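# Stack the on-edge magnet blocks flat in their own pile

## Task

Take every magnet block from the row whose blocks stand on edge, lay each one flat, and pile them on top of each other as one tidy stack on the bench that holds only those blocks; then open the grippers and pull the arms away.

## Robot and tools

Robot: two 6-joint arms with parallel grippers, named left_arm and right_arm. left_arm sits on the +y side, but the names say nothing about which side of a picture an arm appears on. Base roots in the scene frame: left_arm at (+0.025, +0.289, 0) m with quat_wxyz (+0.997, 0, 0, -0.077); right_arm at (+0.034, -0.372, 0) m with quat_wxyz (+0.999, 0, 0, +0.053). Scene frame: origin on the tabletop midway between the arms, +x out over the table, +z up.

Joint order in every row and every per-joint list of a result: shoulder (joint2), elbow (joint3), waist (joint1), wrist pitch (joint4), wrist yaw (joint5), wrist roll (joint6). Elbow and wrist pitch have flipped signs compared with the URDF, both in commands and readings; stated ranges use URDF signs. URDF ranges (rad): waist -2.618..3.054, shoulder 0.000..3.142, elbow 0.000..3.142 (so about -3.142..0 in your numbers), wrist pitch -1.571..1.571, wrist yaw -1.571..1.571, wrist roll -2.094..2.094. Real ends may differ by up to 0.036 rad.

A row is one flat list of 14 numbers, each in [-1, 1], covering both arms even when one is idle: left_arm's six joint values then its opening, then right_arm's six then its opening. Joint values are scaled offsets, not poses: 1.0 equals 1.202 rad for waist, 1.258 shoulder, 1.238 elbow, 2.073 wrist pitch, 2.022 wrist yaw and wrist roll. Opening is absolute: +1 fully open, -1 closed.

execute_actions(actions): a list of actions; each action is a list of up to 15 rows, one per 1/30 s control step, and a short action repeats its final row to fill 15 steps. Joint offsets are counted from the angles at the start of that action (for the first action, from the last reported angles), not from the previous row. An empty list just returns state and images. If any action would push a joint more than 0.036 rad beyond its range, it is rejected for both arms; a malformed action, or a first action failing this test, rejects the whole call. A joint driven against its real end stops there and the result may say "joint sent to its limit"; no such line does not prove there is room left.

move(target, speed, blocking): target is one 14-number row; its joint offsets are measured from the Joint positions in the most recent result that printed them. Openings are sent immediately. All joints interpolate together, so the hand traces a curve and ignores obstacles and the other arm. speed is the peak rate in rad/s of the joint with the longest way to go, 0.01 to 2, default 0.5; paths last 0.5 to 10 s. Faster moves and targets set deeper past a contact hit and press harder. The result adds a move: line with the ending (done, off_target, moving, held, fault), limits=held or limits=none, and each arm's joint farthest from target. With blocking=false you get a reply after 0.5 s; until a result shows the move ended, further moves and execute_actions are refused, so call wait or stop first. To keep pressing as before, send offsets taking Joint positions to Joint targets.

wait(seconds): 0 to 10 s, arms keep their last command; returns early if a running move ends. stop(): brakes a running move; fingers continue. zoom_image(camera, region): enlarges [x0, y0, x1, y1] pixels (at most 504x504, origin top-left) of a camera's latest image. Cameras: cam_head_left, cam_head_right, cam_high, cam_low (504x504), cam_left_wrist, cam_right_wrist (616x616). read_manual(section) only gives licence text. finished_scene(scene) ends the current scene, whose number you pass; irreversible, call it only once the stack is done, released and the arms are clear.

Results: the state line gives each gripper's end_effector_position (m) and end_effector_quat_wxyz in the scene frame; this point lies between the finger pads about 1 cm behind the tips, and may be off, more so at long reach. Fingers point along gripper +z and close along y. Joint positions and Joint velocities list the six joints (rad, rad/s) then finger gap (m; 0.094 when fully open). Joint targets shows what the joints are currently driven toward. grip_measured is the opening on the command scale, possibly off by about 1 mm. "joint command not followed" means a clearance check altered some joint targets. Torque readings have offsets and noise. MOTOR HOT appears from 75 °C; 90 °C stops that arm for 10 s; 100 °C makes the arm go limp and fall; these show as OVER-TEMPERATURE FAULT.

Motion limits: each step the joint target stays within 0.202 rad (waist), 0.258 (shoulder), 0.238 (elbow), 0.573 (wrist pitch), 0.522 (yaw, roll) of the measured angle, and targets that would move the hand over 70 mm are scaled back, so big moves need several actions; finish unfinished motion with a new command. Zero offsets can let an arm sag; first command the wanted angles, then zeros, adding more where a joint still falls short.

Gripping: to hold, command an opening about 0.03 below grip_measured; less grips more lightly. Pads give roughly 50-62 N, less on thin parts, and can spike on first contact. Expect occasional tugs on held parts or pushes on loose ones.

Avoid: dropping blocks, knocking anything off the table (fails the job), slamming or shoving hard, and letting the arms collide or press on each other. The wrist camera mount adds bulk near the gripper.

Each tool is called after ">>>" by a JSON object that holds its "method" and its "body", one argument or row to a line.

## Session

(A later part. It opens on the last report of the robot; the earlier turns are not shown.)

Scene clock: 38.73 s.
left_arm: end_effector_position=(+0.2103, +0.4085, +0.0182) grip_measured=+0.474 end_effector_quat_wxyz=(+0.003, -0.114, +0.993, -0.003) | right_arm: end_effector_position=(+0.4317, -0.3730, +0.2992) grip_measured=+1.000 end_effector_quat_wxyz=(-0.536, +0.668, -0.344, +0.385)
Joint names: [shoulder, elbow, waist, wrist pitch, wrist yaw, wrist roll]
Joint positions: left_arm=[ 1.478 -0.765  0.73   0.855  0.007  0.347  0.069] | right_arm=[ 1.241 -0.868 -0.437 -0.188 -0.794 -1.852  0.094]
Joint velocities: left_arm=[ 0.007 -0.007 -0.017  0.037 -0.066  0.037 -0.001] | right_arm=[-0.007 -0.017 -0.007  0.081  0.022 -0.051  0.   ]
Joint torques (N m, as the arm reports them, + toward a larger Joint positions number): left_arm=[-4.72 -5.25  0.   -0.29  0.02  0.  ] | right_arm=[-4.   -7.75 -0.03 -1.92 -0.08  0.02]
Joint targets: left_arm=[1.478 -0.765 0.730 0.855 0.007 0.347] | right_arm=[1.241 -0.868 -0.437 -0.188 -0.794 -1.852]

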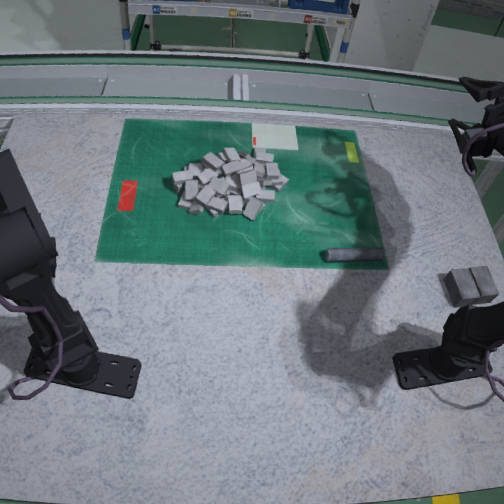

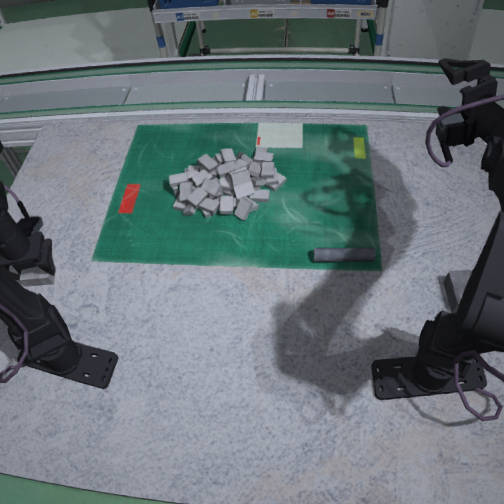

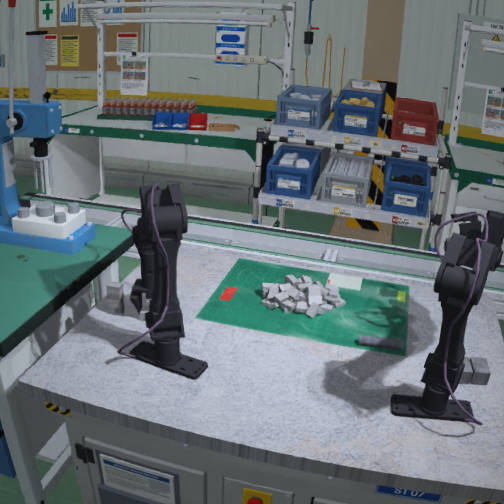

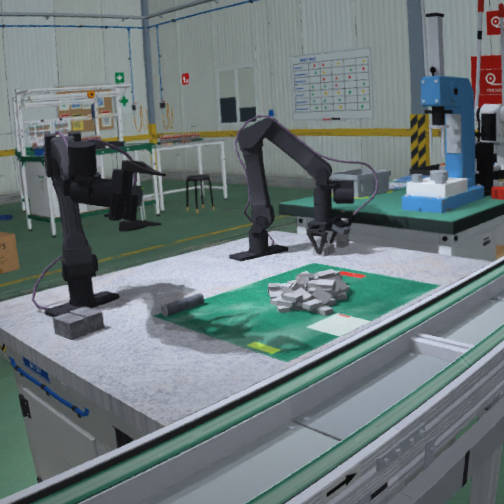

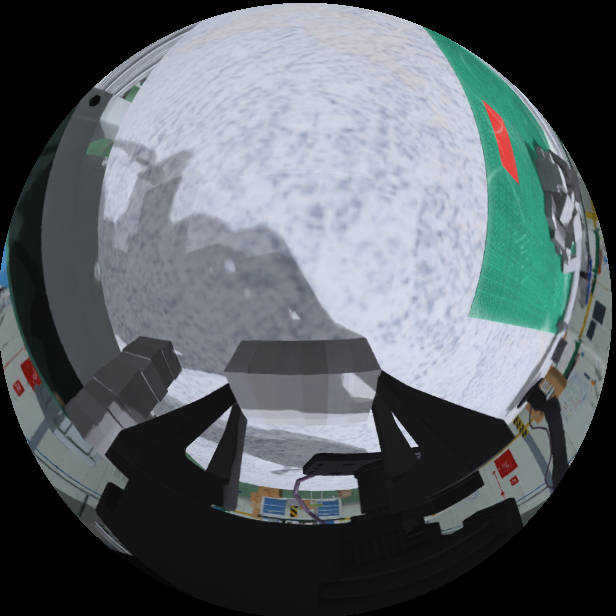

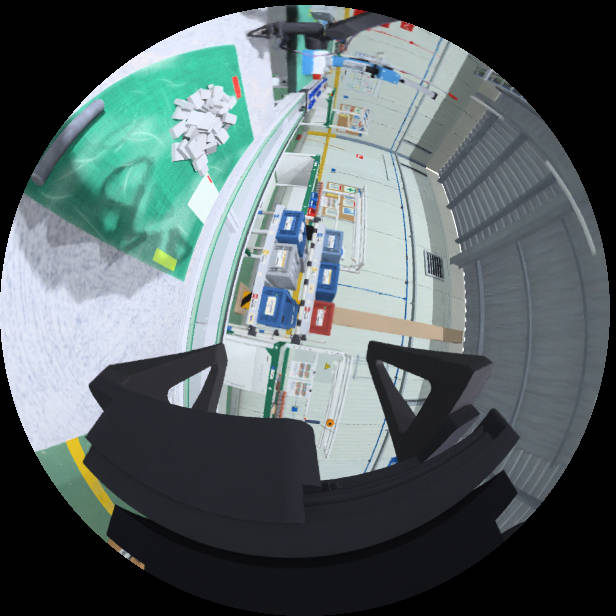

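>>> {"method": "move", "body": {
  "target": [-0.065,-0.09,0,0.065,0,0,0.2,0,0,0,0,0,0,1],
  "speed": 0.2
}}

>>> {"method": "move", "body": {
  "target": [-0.015,-0.015,-0.66,0,0,0.3,0.2,0,0,0,0,0,0,1],
  "speed": 0.6
}}

>>> {"method": "move", "body": {
  "target": [-0.015,-0.015,-0.66,0,0,0.31,0.2,0,0,0,0,0,0,1],
  "speed": 0.6
}}

Scene clock: 46.87 s.
left_arm: end_effector_position=(+0.2128, +0.4100, +0.0459) grip_measured=+0.474 end_effector_quat_wxyz=(+0.009, -0.114, +0.993, +0.000) | right_arm: end_effector_position=(+0.4317, -0.3730, +0.2992) grip_measured=+1.000 end_effector_quat_wxyz=(-0.536, +0.668, -0.344, +0.385)
Joint names: [shoulder, elbow, waist, wrist pitch, wrist yaw, wrist roll]
Joint positions: left_arm=[ 1.428 -0.841  0.73   0.968  0.007  0.347  0.069] | right_arm=[ 1.241 -0.868 -0.437 -0.188 -0.794 -1.852  0.094]
Joint velocities: left_arm=[ 0.012  0.007 -0.007  0.022 -0.066  0.051 -0.   ] | right_arm=[-0.017  0.017 -0.012  0.022 -0.037 -0.022  0.   ]
Joint torques (N m, as the arm reports them, + toward a larger Joint positions number): left_arm=[-6.96 -7.94  0.01 -0.07  0.01  0.  ] | right_arm=[-4.01 -7.81  0.   -1.92 -0.09  0.02]
Joint targets: left_arm=[1.396 -0.876 0.730 0.989 0.007 0.347] | right_arm=[1.241 -0.868 -0.437 -0.188 -0.794 -1.852]
move: off_target (left_arm); limits=none; left_arm: farthest joint: the elbow, 0.035 radians from its target (0.112 radians at the start); right_arm: farthest joint: the waist, 0.000 radians from its target (0.000 radians at the start)

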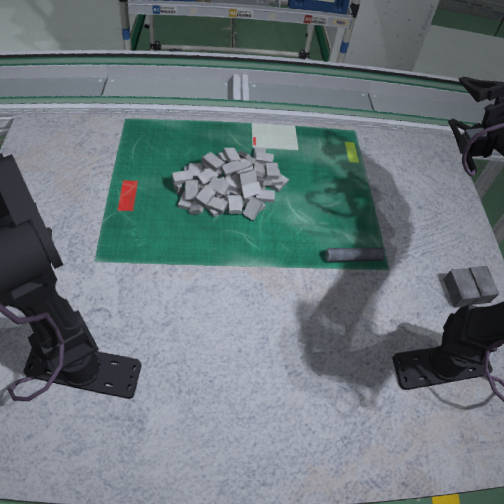

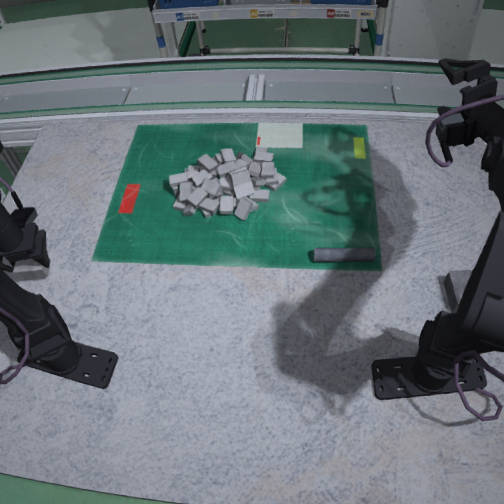

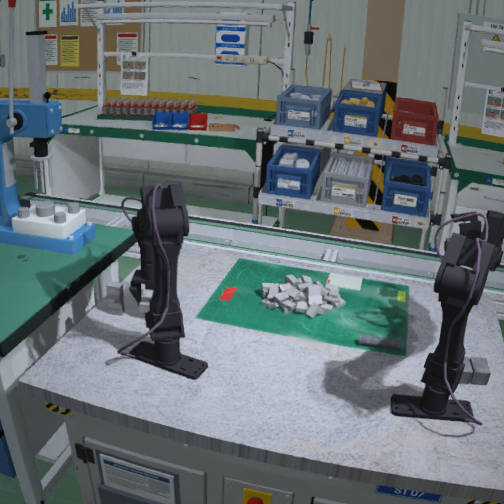

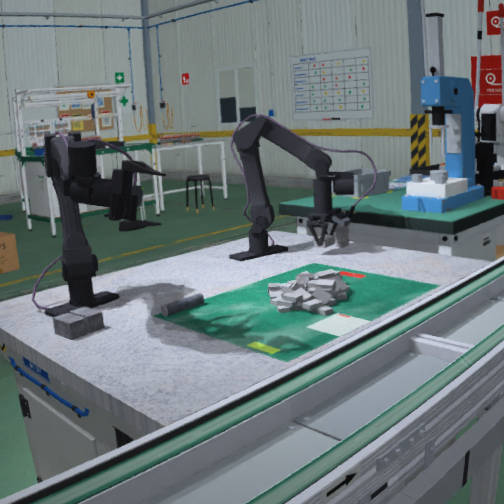

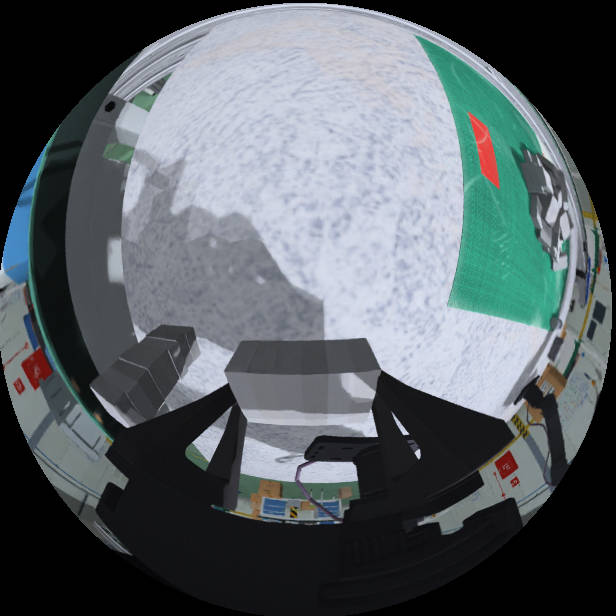

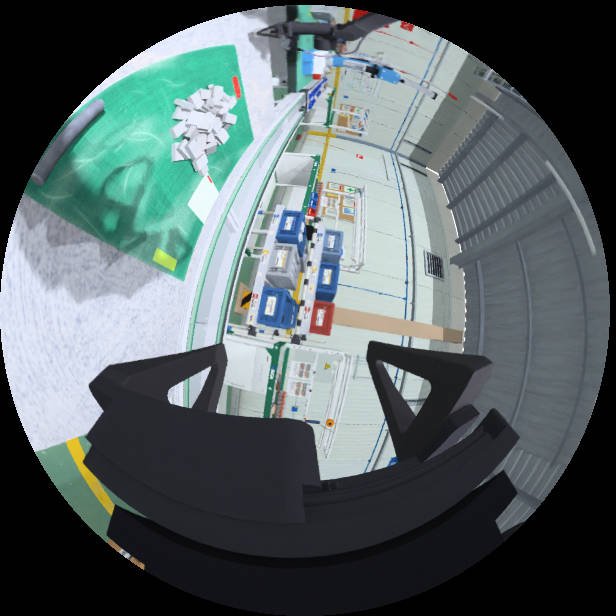

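Scene clock: 48.97 s.
left_arm: end_effector_position=(+0.2435, +0.2413, +0.0459) grip_measured=+0.473 end_effector_quat_wxyz=(+0.009, +0.548, +0.836, -0.001) | right_arm: end_effector_position=(+0.4317, -0.3730, +0.2992) grip_measured=+1.000 end_effector_quat_wxyz=(-0.536, +0.668, -0.344, +0.385)
Joint names: [shoulder, elbow, waist, wrist pitch, wrist yaw, wrist roll]
Joint positions: left_arm=[ 1.428 -0.841 -0.058  0.968  0.008  0.948  0.069] | right_arm=[ 1.241 -0.868 -0.437 -0.188 -0.794 -1.852  0.094]
Joint velocities: left_arm=[ 0.002  0.022 -0.012  0.007  0.051 -0.037 -0.001] | right_arm=[ 0.002  0.012 -0.002 -0.037 -0.007 -0.066  0.   ]
Joint torques (N m, as the arm reports them, + toward a larger Joint positions number): left_arm=[-5.95 -6.87 -0.47 -0.31  0.01  0.06] | right_arm=[-4.03 -7.76  0.   -1.93 -0.09  0.03]
Joint targets: left_arm=[1.409 -0.860 -0.063 0.968 0.007 0.954] | right_arm=[1.241 -0.868 -0.437 -0.188 -0.794 -1.852]
move: done; limits=none; left_arm: farthest joint: the shoulder, 0.019 radians from its target (0.019 radians at the start); right_arm: farthest joint: the waist, 0.000 radians from its target (0.000 radians at the start)

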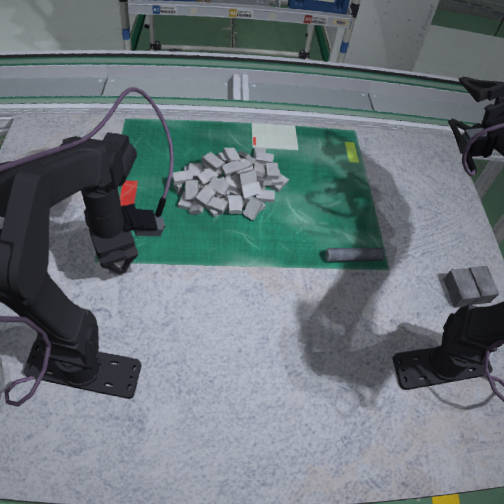

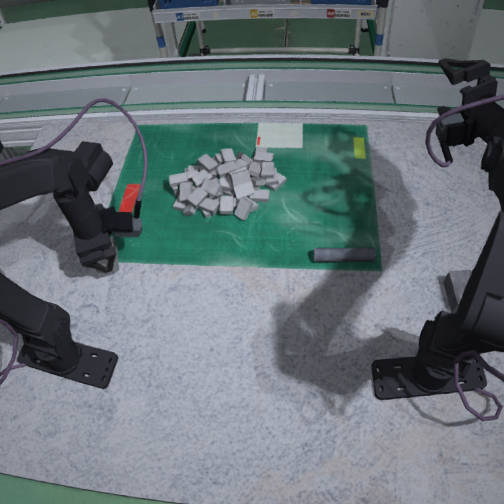

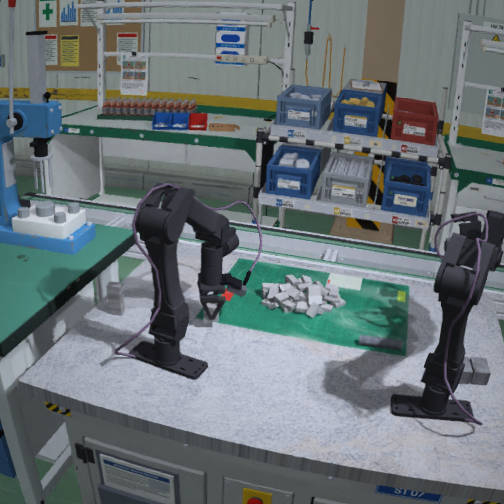

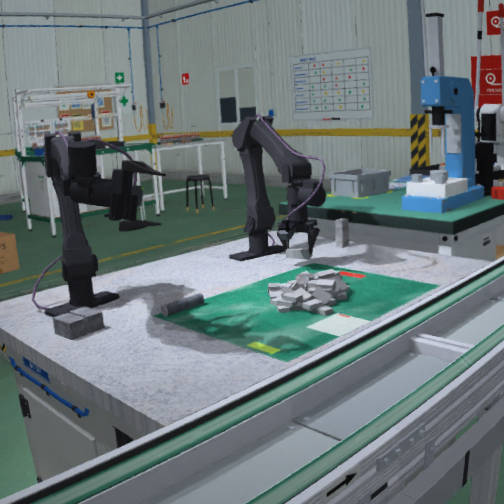

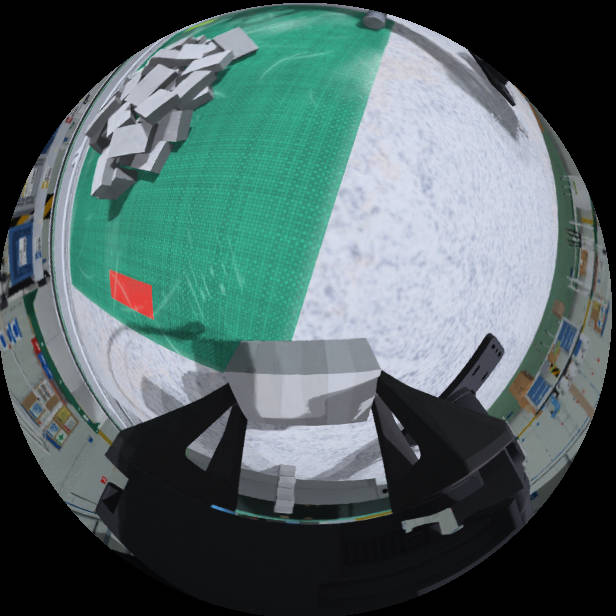

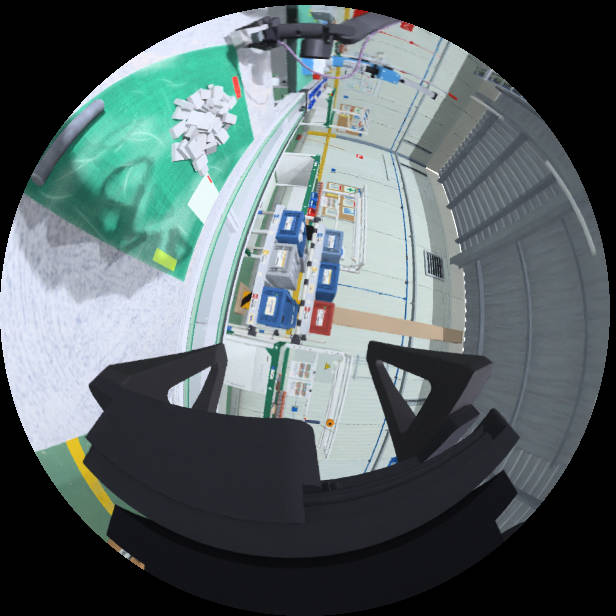

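Scene clock: 51.07 s.
left_arm: end_effector_position=(+0.1456, +0.1005, +0.0459) grip_measured=+0.472 end_effector_quat_wxyz=(+0.009, +0.959, +0.283, -0.001) | right_arm: end_effector_position=(+0.4317, -0.3730, +0.2992) grip_measured=+1.000 end_effector_quat_wxyz=(-0.536, +0.668, -0.344, +0.385)
Joint names: [shoulder, elbow, waist, wrist pitch, wrist yaw, wrist roll]
Joint positions: left_arm=[ 1.428 -0.841 -0.845  0.968  0.007  1.569  0.069] | right_arm=[ 1.241 -0.868 -0.437 -0.188 -0.794 -1.852  0.094]
Joint velocities: left_arm=[-0.012 -0.002  0.002  0.022  0.007 -0.007 -0.002] | right_arm=[-0.012 -0.007 -0.002 -0.051  0.007 -0.139  0.   ]
Joint torques (N m, as the arm reports them, + toward a larger Joint positions number): left_arm=[-5.99 -6.85 -0.49 -0.3   0.02  0.07] | right_arm=[-3.94 -7.8   0.01 -1.93 -0.07  0.02]
Joint targets: left_arm=[1.409 -0.860 -0.851 0.968 0.008 1.575] | right_arm=[1.241 -0.868 -0.437 -0.188 -0.794 -1.852]
move: done; limits=none; left_arm: farthest joint: the shoulder, 0.019 radians from its target (0.019 radians at the start); right_arm: farthest joint: the waist, 0.000 radians from its target (0.000 radians at the start)

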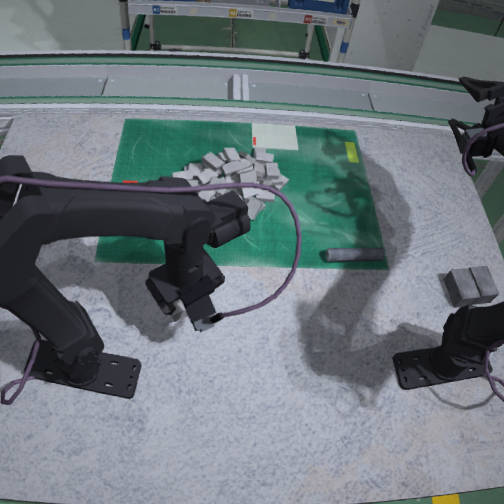

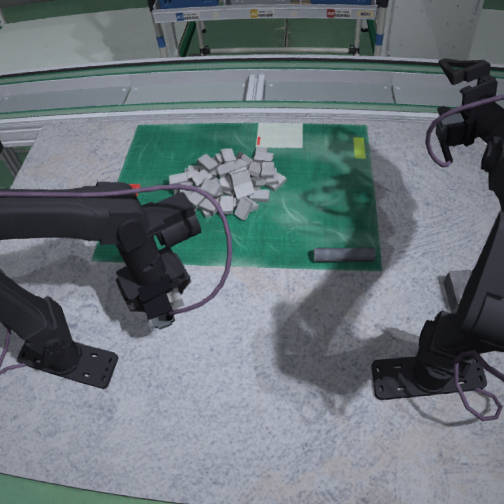

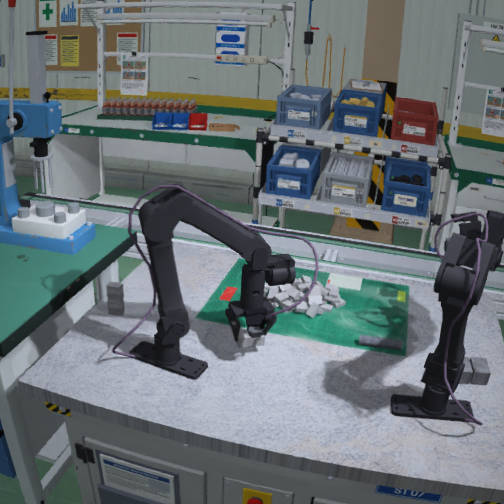

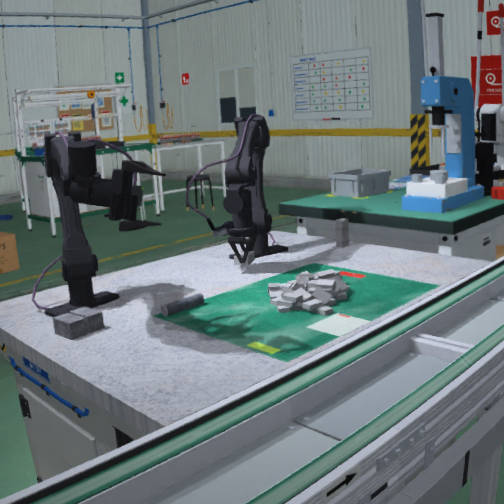

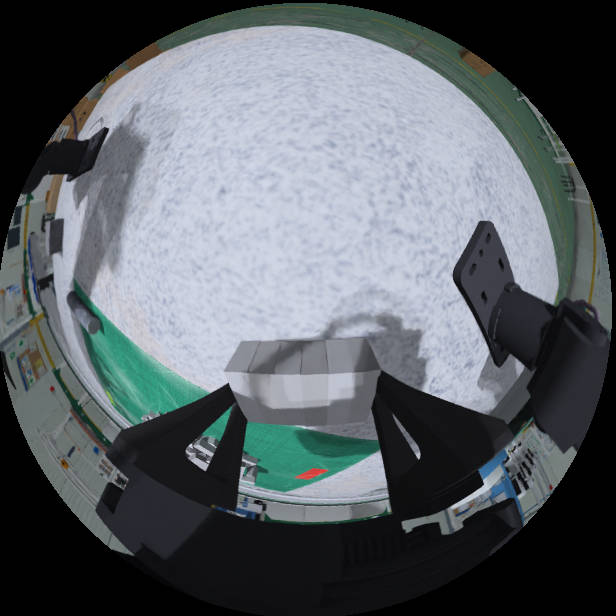

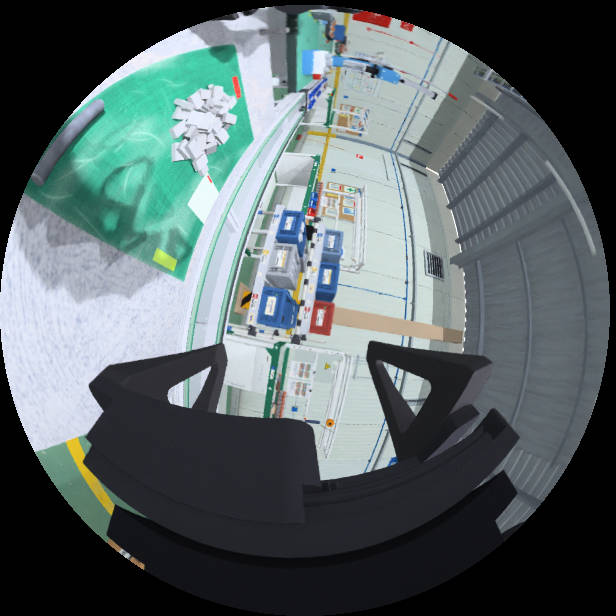

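>>> {"method": "move", "body": {
  "target": [0.04,0.061,0,-0.062,0,0,0.2,0,0,0,0,0,0,1],
  "speed": 0.12
}}

>>> {"method": "execute_actions", "body": {
  "actions": [
    [[0,0,0,0,0,0,0.7,0,0,0,0,0,0,1]]
  ]
}}

>>> {"method": "move", "body": {
  "target": [-0.09,-0.18,0,0.14,0,0,0.7,0,0,0,0,0,0,1],
  "speed": 0.4
}}

Scene clock: 57.93 s.
left_arm: end_effector_position=(+0.1434, +0.1040, +0.0190) grip_measured=+0.472 end_effector_quat_wxyz=(-0.001, +0.959, +0.282, -0.004) | right_arm: end_effector_position=(+0.4317, -0.3730, +0.2992) grip_measured=+1.000 end_effector_quat_wxyz=(-0.536, +0.668, -0.344, +0.385)
Joint names: [shoulder, elbow, waist, wrist pitch, wrist yaw, wrist roll]
Joint positions: left_arm=[ 1.478 -0.768 -0.845  0.865  0.007  1.569  0.069] | right_arm=[ 1.241 -0.868 -0.437 -0.188 -0.794 -1.852  0.094]
Joint velocities: left_arm=[-0.007  0.007  0.002  0.037  0.037 -0.022  0.   ] | right_arm=[-0.002  0.017  0.027 -0.051 -0.007 -0.007  0.   ]
Joint torques (N m, as the arm reports them, + toward a larger Joint positions number): left_arm=[-4.63 -5.11 -0.02 -0.56  0.01 -0.01] | right_arm=[-4.04 -7.77  0.   -1.93 -0.07  0.04]
Joint targets: left_arm=[1.478 -0.766 -0.845 0.839 0.007 1.569] | right_arm=[1.241 -0.868 -0.437 -0.188 -0.794 -1.852]
move: off_target (left_arm); limits=none; left_arm: farthest joint: the wrist pitch, 0.025 radians from its target (0.129 radians at the start); right_arm: farthest joint: the waist, 0.000 radians from its target (0.000 radians at the start)

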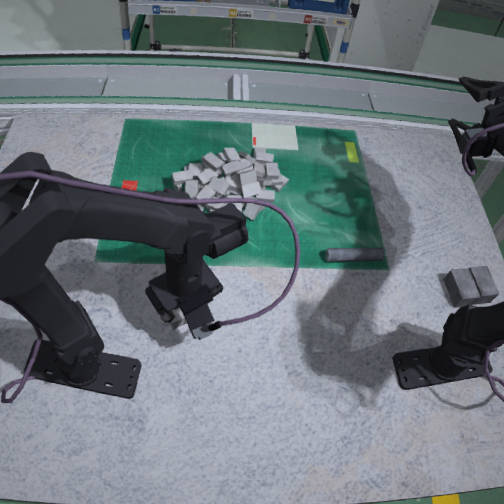

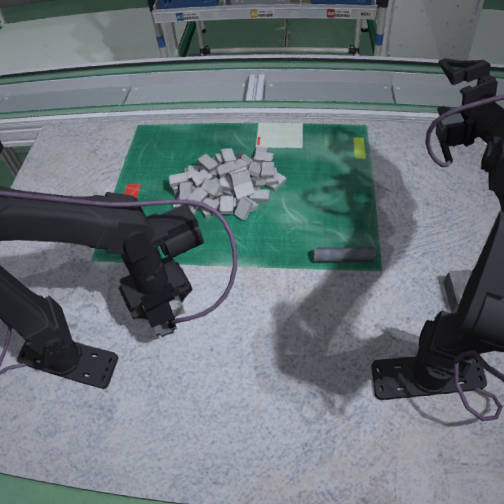

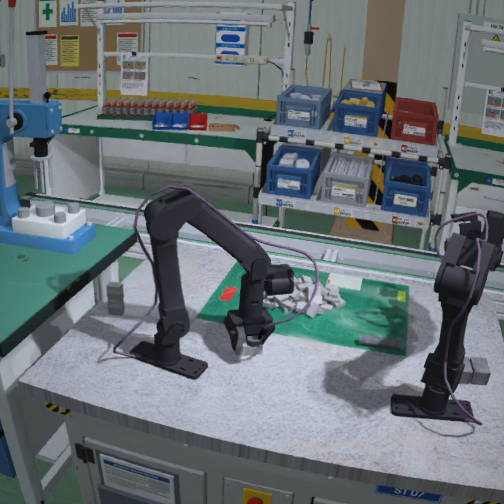

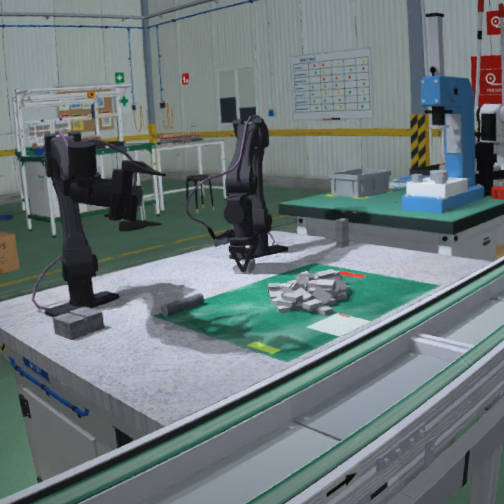

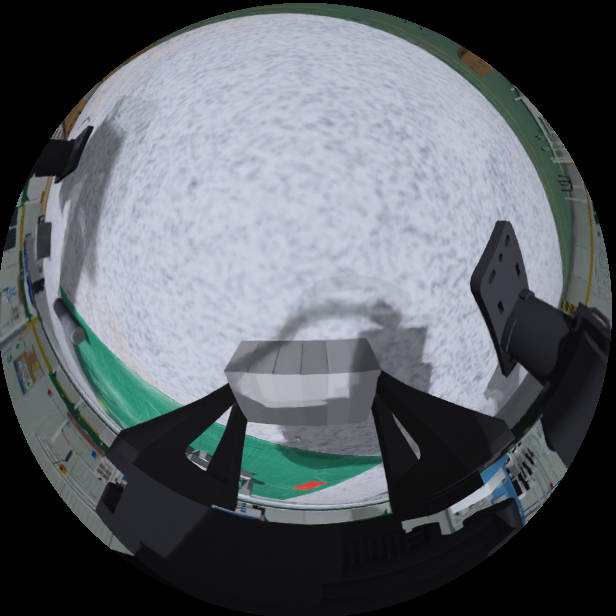

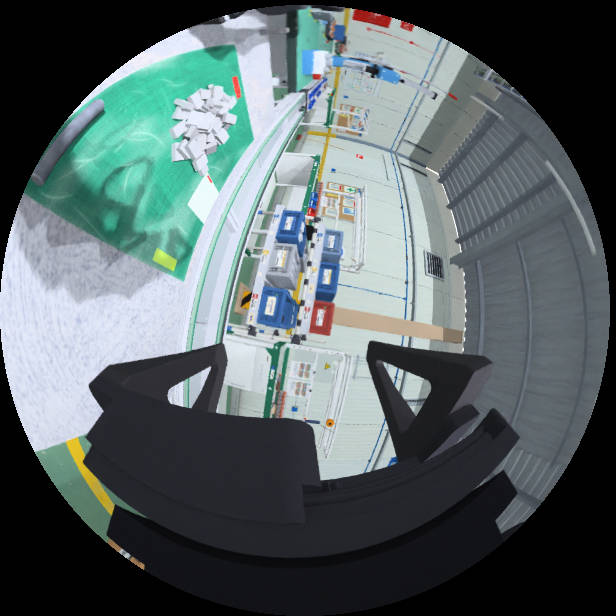

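Scene clock: 58.43 s.
left_arm: end_effector_position=(+0.1434, +0.1040, +0.0190) grip_measured=+0.698 end_effector_quat_wxyz=(-0.001, +0.959, +0.282, -0.004) | right_arm: end_effector_position=(+0.4317, -0.3730, +0.2992) grip_measured=+1.000 end_effector_quat_wxyz=(-0.536, +0.668, -0.344, +0.385)
Joint names: [shoulder, elbow, waist, wrist pitch, wrist yaw, wrist roll]
Joint positions: left_arm=[ 1.478 -0.768 -0.845  0.865  0.007  1.569  0.08 ] | right_arm=[ 1.241 -0.868 -0.437 -0.188 -0.794 -1.852  0.094]
Joint velocities: left_arm=[-0.002  0.002 -0.002  0.095  0.037  0.066 -0.   ] | right_arm=[-0.012 -0.002 -0.017 -0.066 -0.022 -0.022  0.   ]
Joint torques (N m, as the arm reports them, + toward a larger Joint positions number): left_arm=[-4.69 -5.24  0.   -0.27  0.    0.  ] | right_arm=[-4.02 -7.77  0.04 -1.93 -0.09  0.04]
Joint targets: left_arm=[1.478 -0.768 -0.845 0.865 0.007 1.569] | right_arm=[1.241 -0.868 -0.437 -0.188 -0.794 -1.852]

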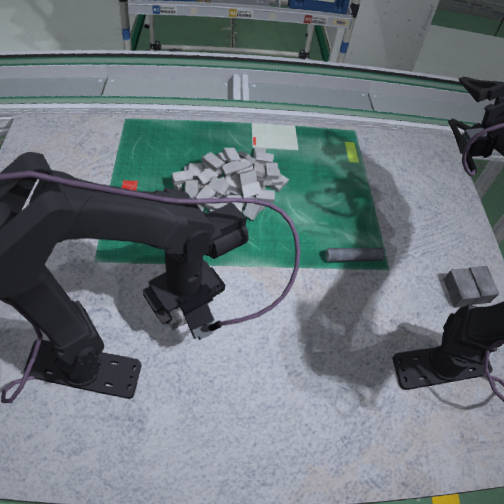

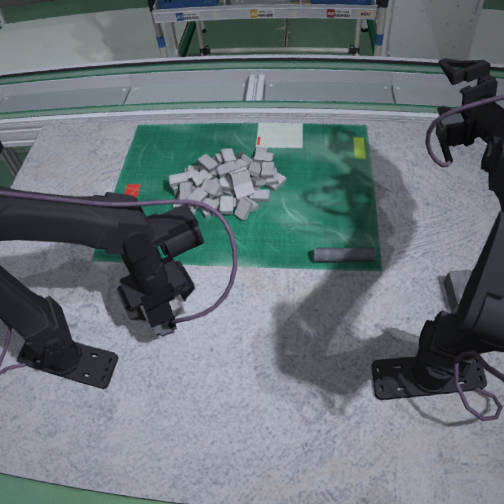

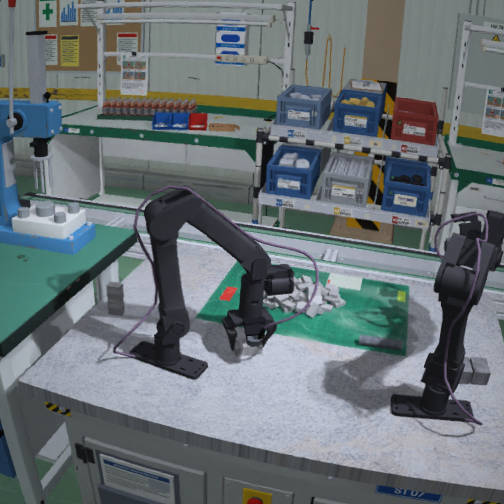

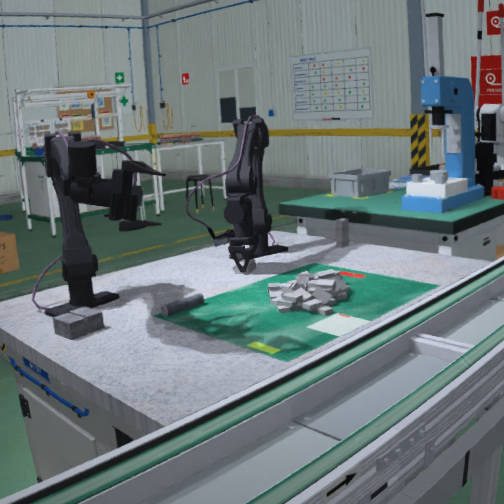

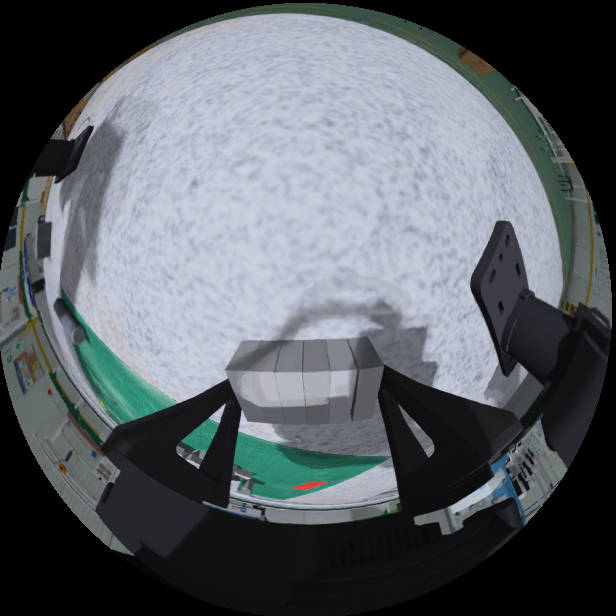

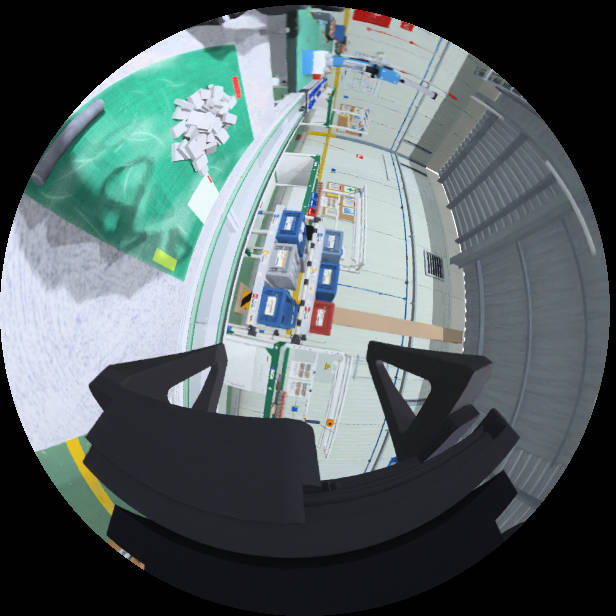

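Scene clock: 59.90 s.
left_arm: end_effector_position=(+0.1476, +0.0974, +0.0878) grip_measured=+0.698 end_effector_quat_wxyz=(+0.018, +0.959, +0.282, +0.002) | right_arm: end_effector_position=(+0.4317, -0.3730, +0.2992) grip_measured=+1.000 end_effector_quat_wxyz=(-0.536, +0.668, -0.344, +0.385)
Joint names: [shoulder, elbow, waist, wrist pitch, wrist yaw, wrist roll]
Joint positions: left_arm=[ 1.38  -0.973 -0.845  1.129  0.007  1.569  0.08 ] | right_arm=[ 1.241 -0.868 -0.437 -0.188 -0.794 -1.852  0.094]
Joint velocities: left_arm=[-0.002  0.022 -0.012 -0.081 -0.007 -0.037 -0.002] | right_arm=[-0.012 -0.007 -0.007 -0.051  0.007  0.051  0.   ]
Joint torques (N m, as the arm reports them, + toward a larger Joint positions number): left_arm=[-5.51 -7.04  0.   -0.07  0.01  0.01] | right_arm=[-4.01 -7.74  0.02 -1.91 -0.08  0.05]
Joint targets: left_arm=[1.364 -0.991 -0.845 1.155 0.007 1.569] | right_arm=[1.241 -0.868 -0.437 -0.188 -0.794 -1.852]
move: off_target (left_arm); limits=none; left_arm: farthest joint: the wrist pitch, 0.026 radians from its target (0.291 radians at the start); right_arm: farthest joint: the waist, 0.000 radians from its target (0.000 radians at the start)

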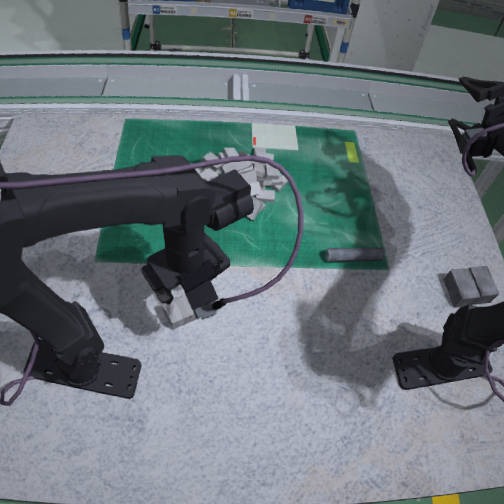

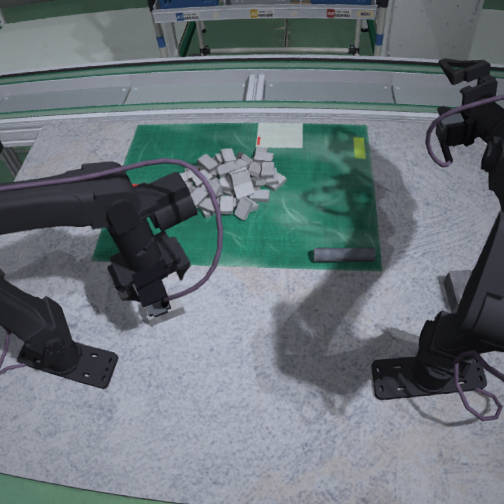

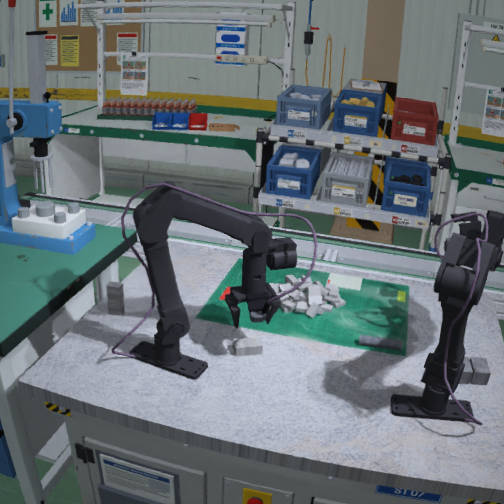

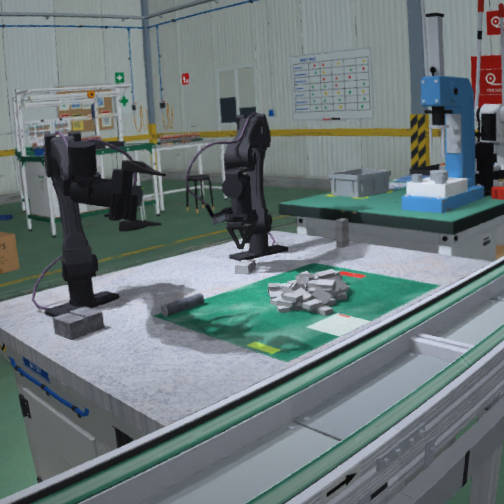

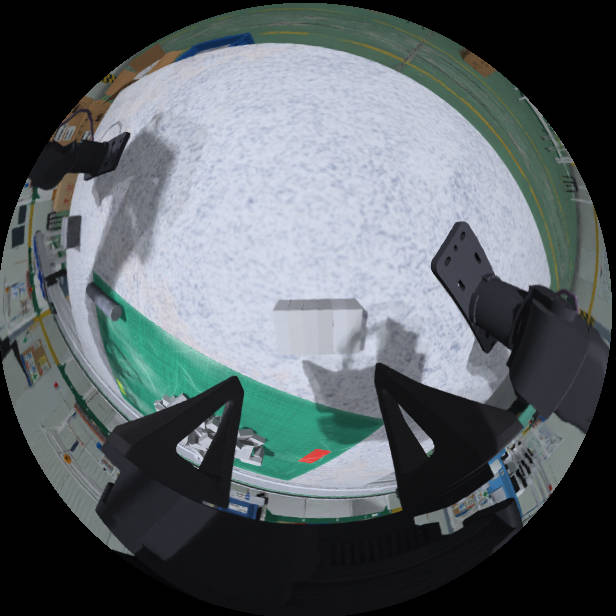

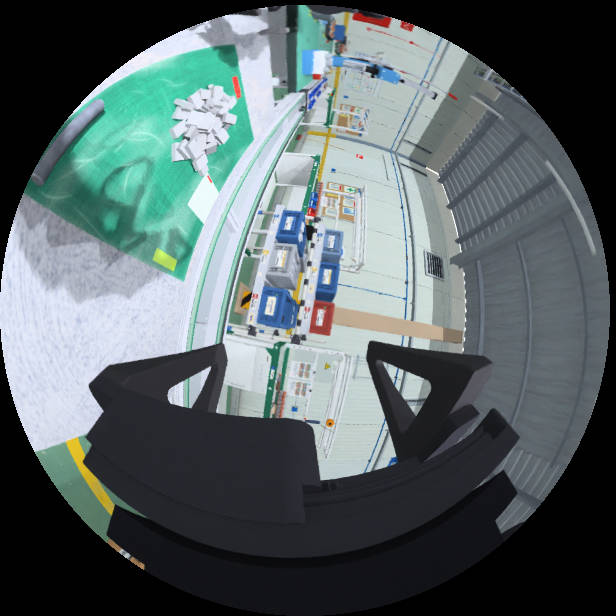

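>>> {"method": "move", "body": {
  "target": [0.535,-0.385,0,0.185,0,-0.779,0.45,0,0,0,0,0,0,1],
  "speed": 0.9
}}

Scene clock: 73.40 s.
left_arm: end_effector_position=(+0.1582, +0.0809, +0.0477) grip_measured=+0.452 end_effector_quat_wxyz=(-0.237, +0.461, +0.846, +0.126) | right_arm: end_effector_position=(+0.4317, -0.3730, +0.2992) grip_measured=+1.000 end_effector_quat_wxyz=(-0.536, +0.668, -0.344, +0.385)
Joint names: [shoulder, elbow, waist, wrist pitch, wrist yaw, wrist roll]
Joint positions: left_arm=[ 2.047 -1.429 -0.845  1.496  0.007 -0.     0.068] | right_arm=[ 1.241 -0.868 -0.437 -0.188 -0.794 -1.852  0.094]
Joint velocities: left_arm=[-0.007 -0.017 -0.007  0.11   0.022 -0.037 -0.001] | right_arm=[ 0.002  0.007 -0.022 -0.051 -0.081 -0.007  0.   ]
Joint torques (N m, as the arm reports them, + toward a larger Joint positions number): left_arm=[-9.1  -6.08  0.02  1.1   0.01 -0.05] | right_arm=[-4.01 -7.78 -0.01 -1.92 -0.07  0.03]
Joint targets: left_arm=[2.053 -1.450 -0.845 1.512 0.007 -0.006] | right_arm=[1.241 -0.868 -0.437 -0.188 -0.794 -1.852]
move: off_target (left_arm); limits=none; left_arm: farthest joint: the elbow, 0.021 radians from its target (0.476 radians at the start); right_arm: farthest joint: the waist, 0.000 radians from its target (0.000 radians at the start)

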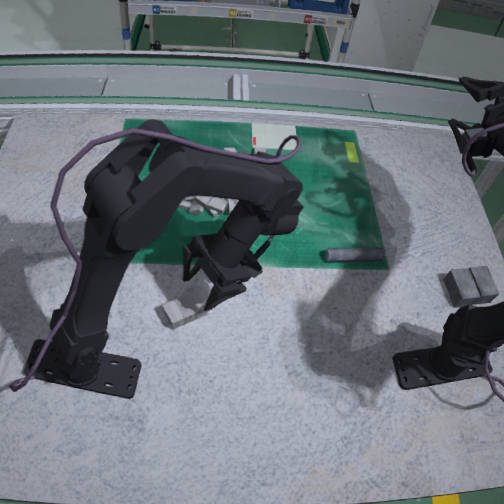

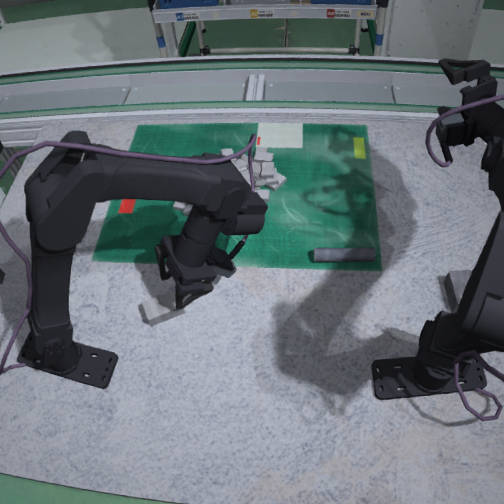

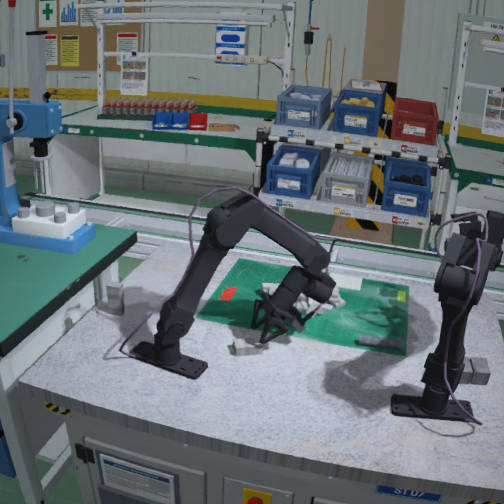

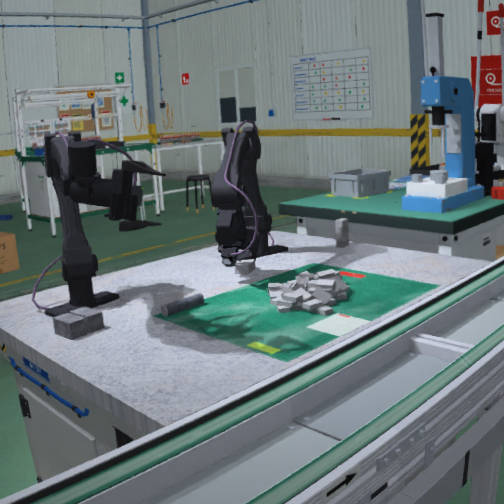

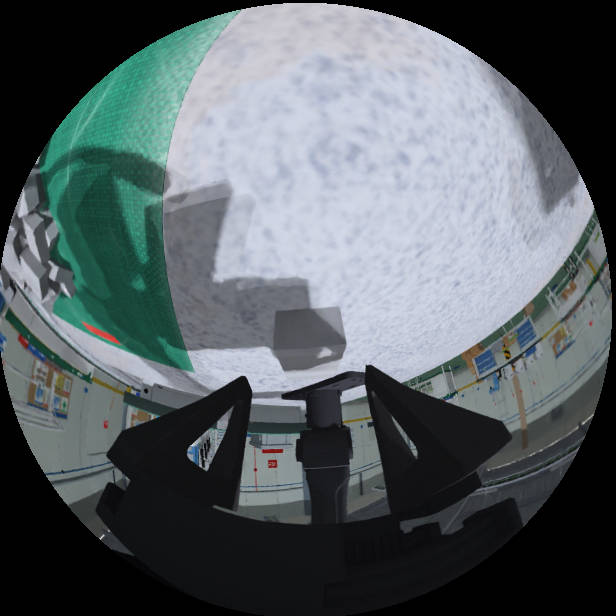

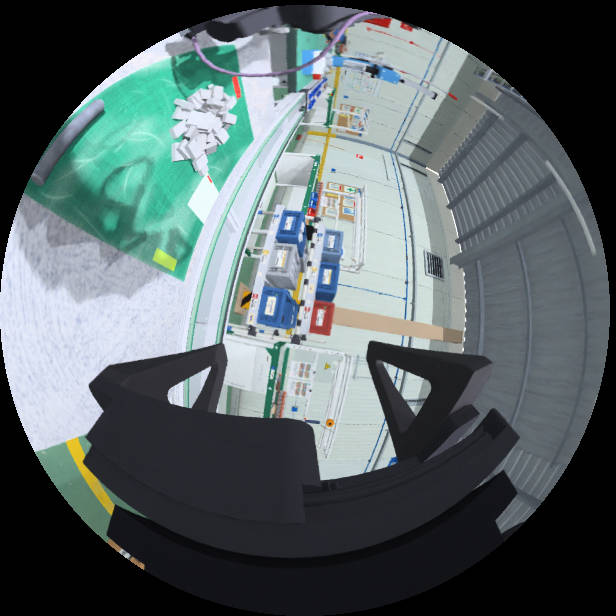

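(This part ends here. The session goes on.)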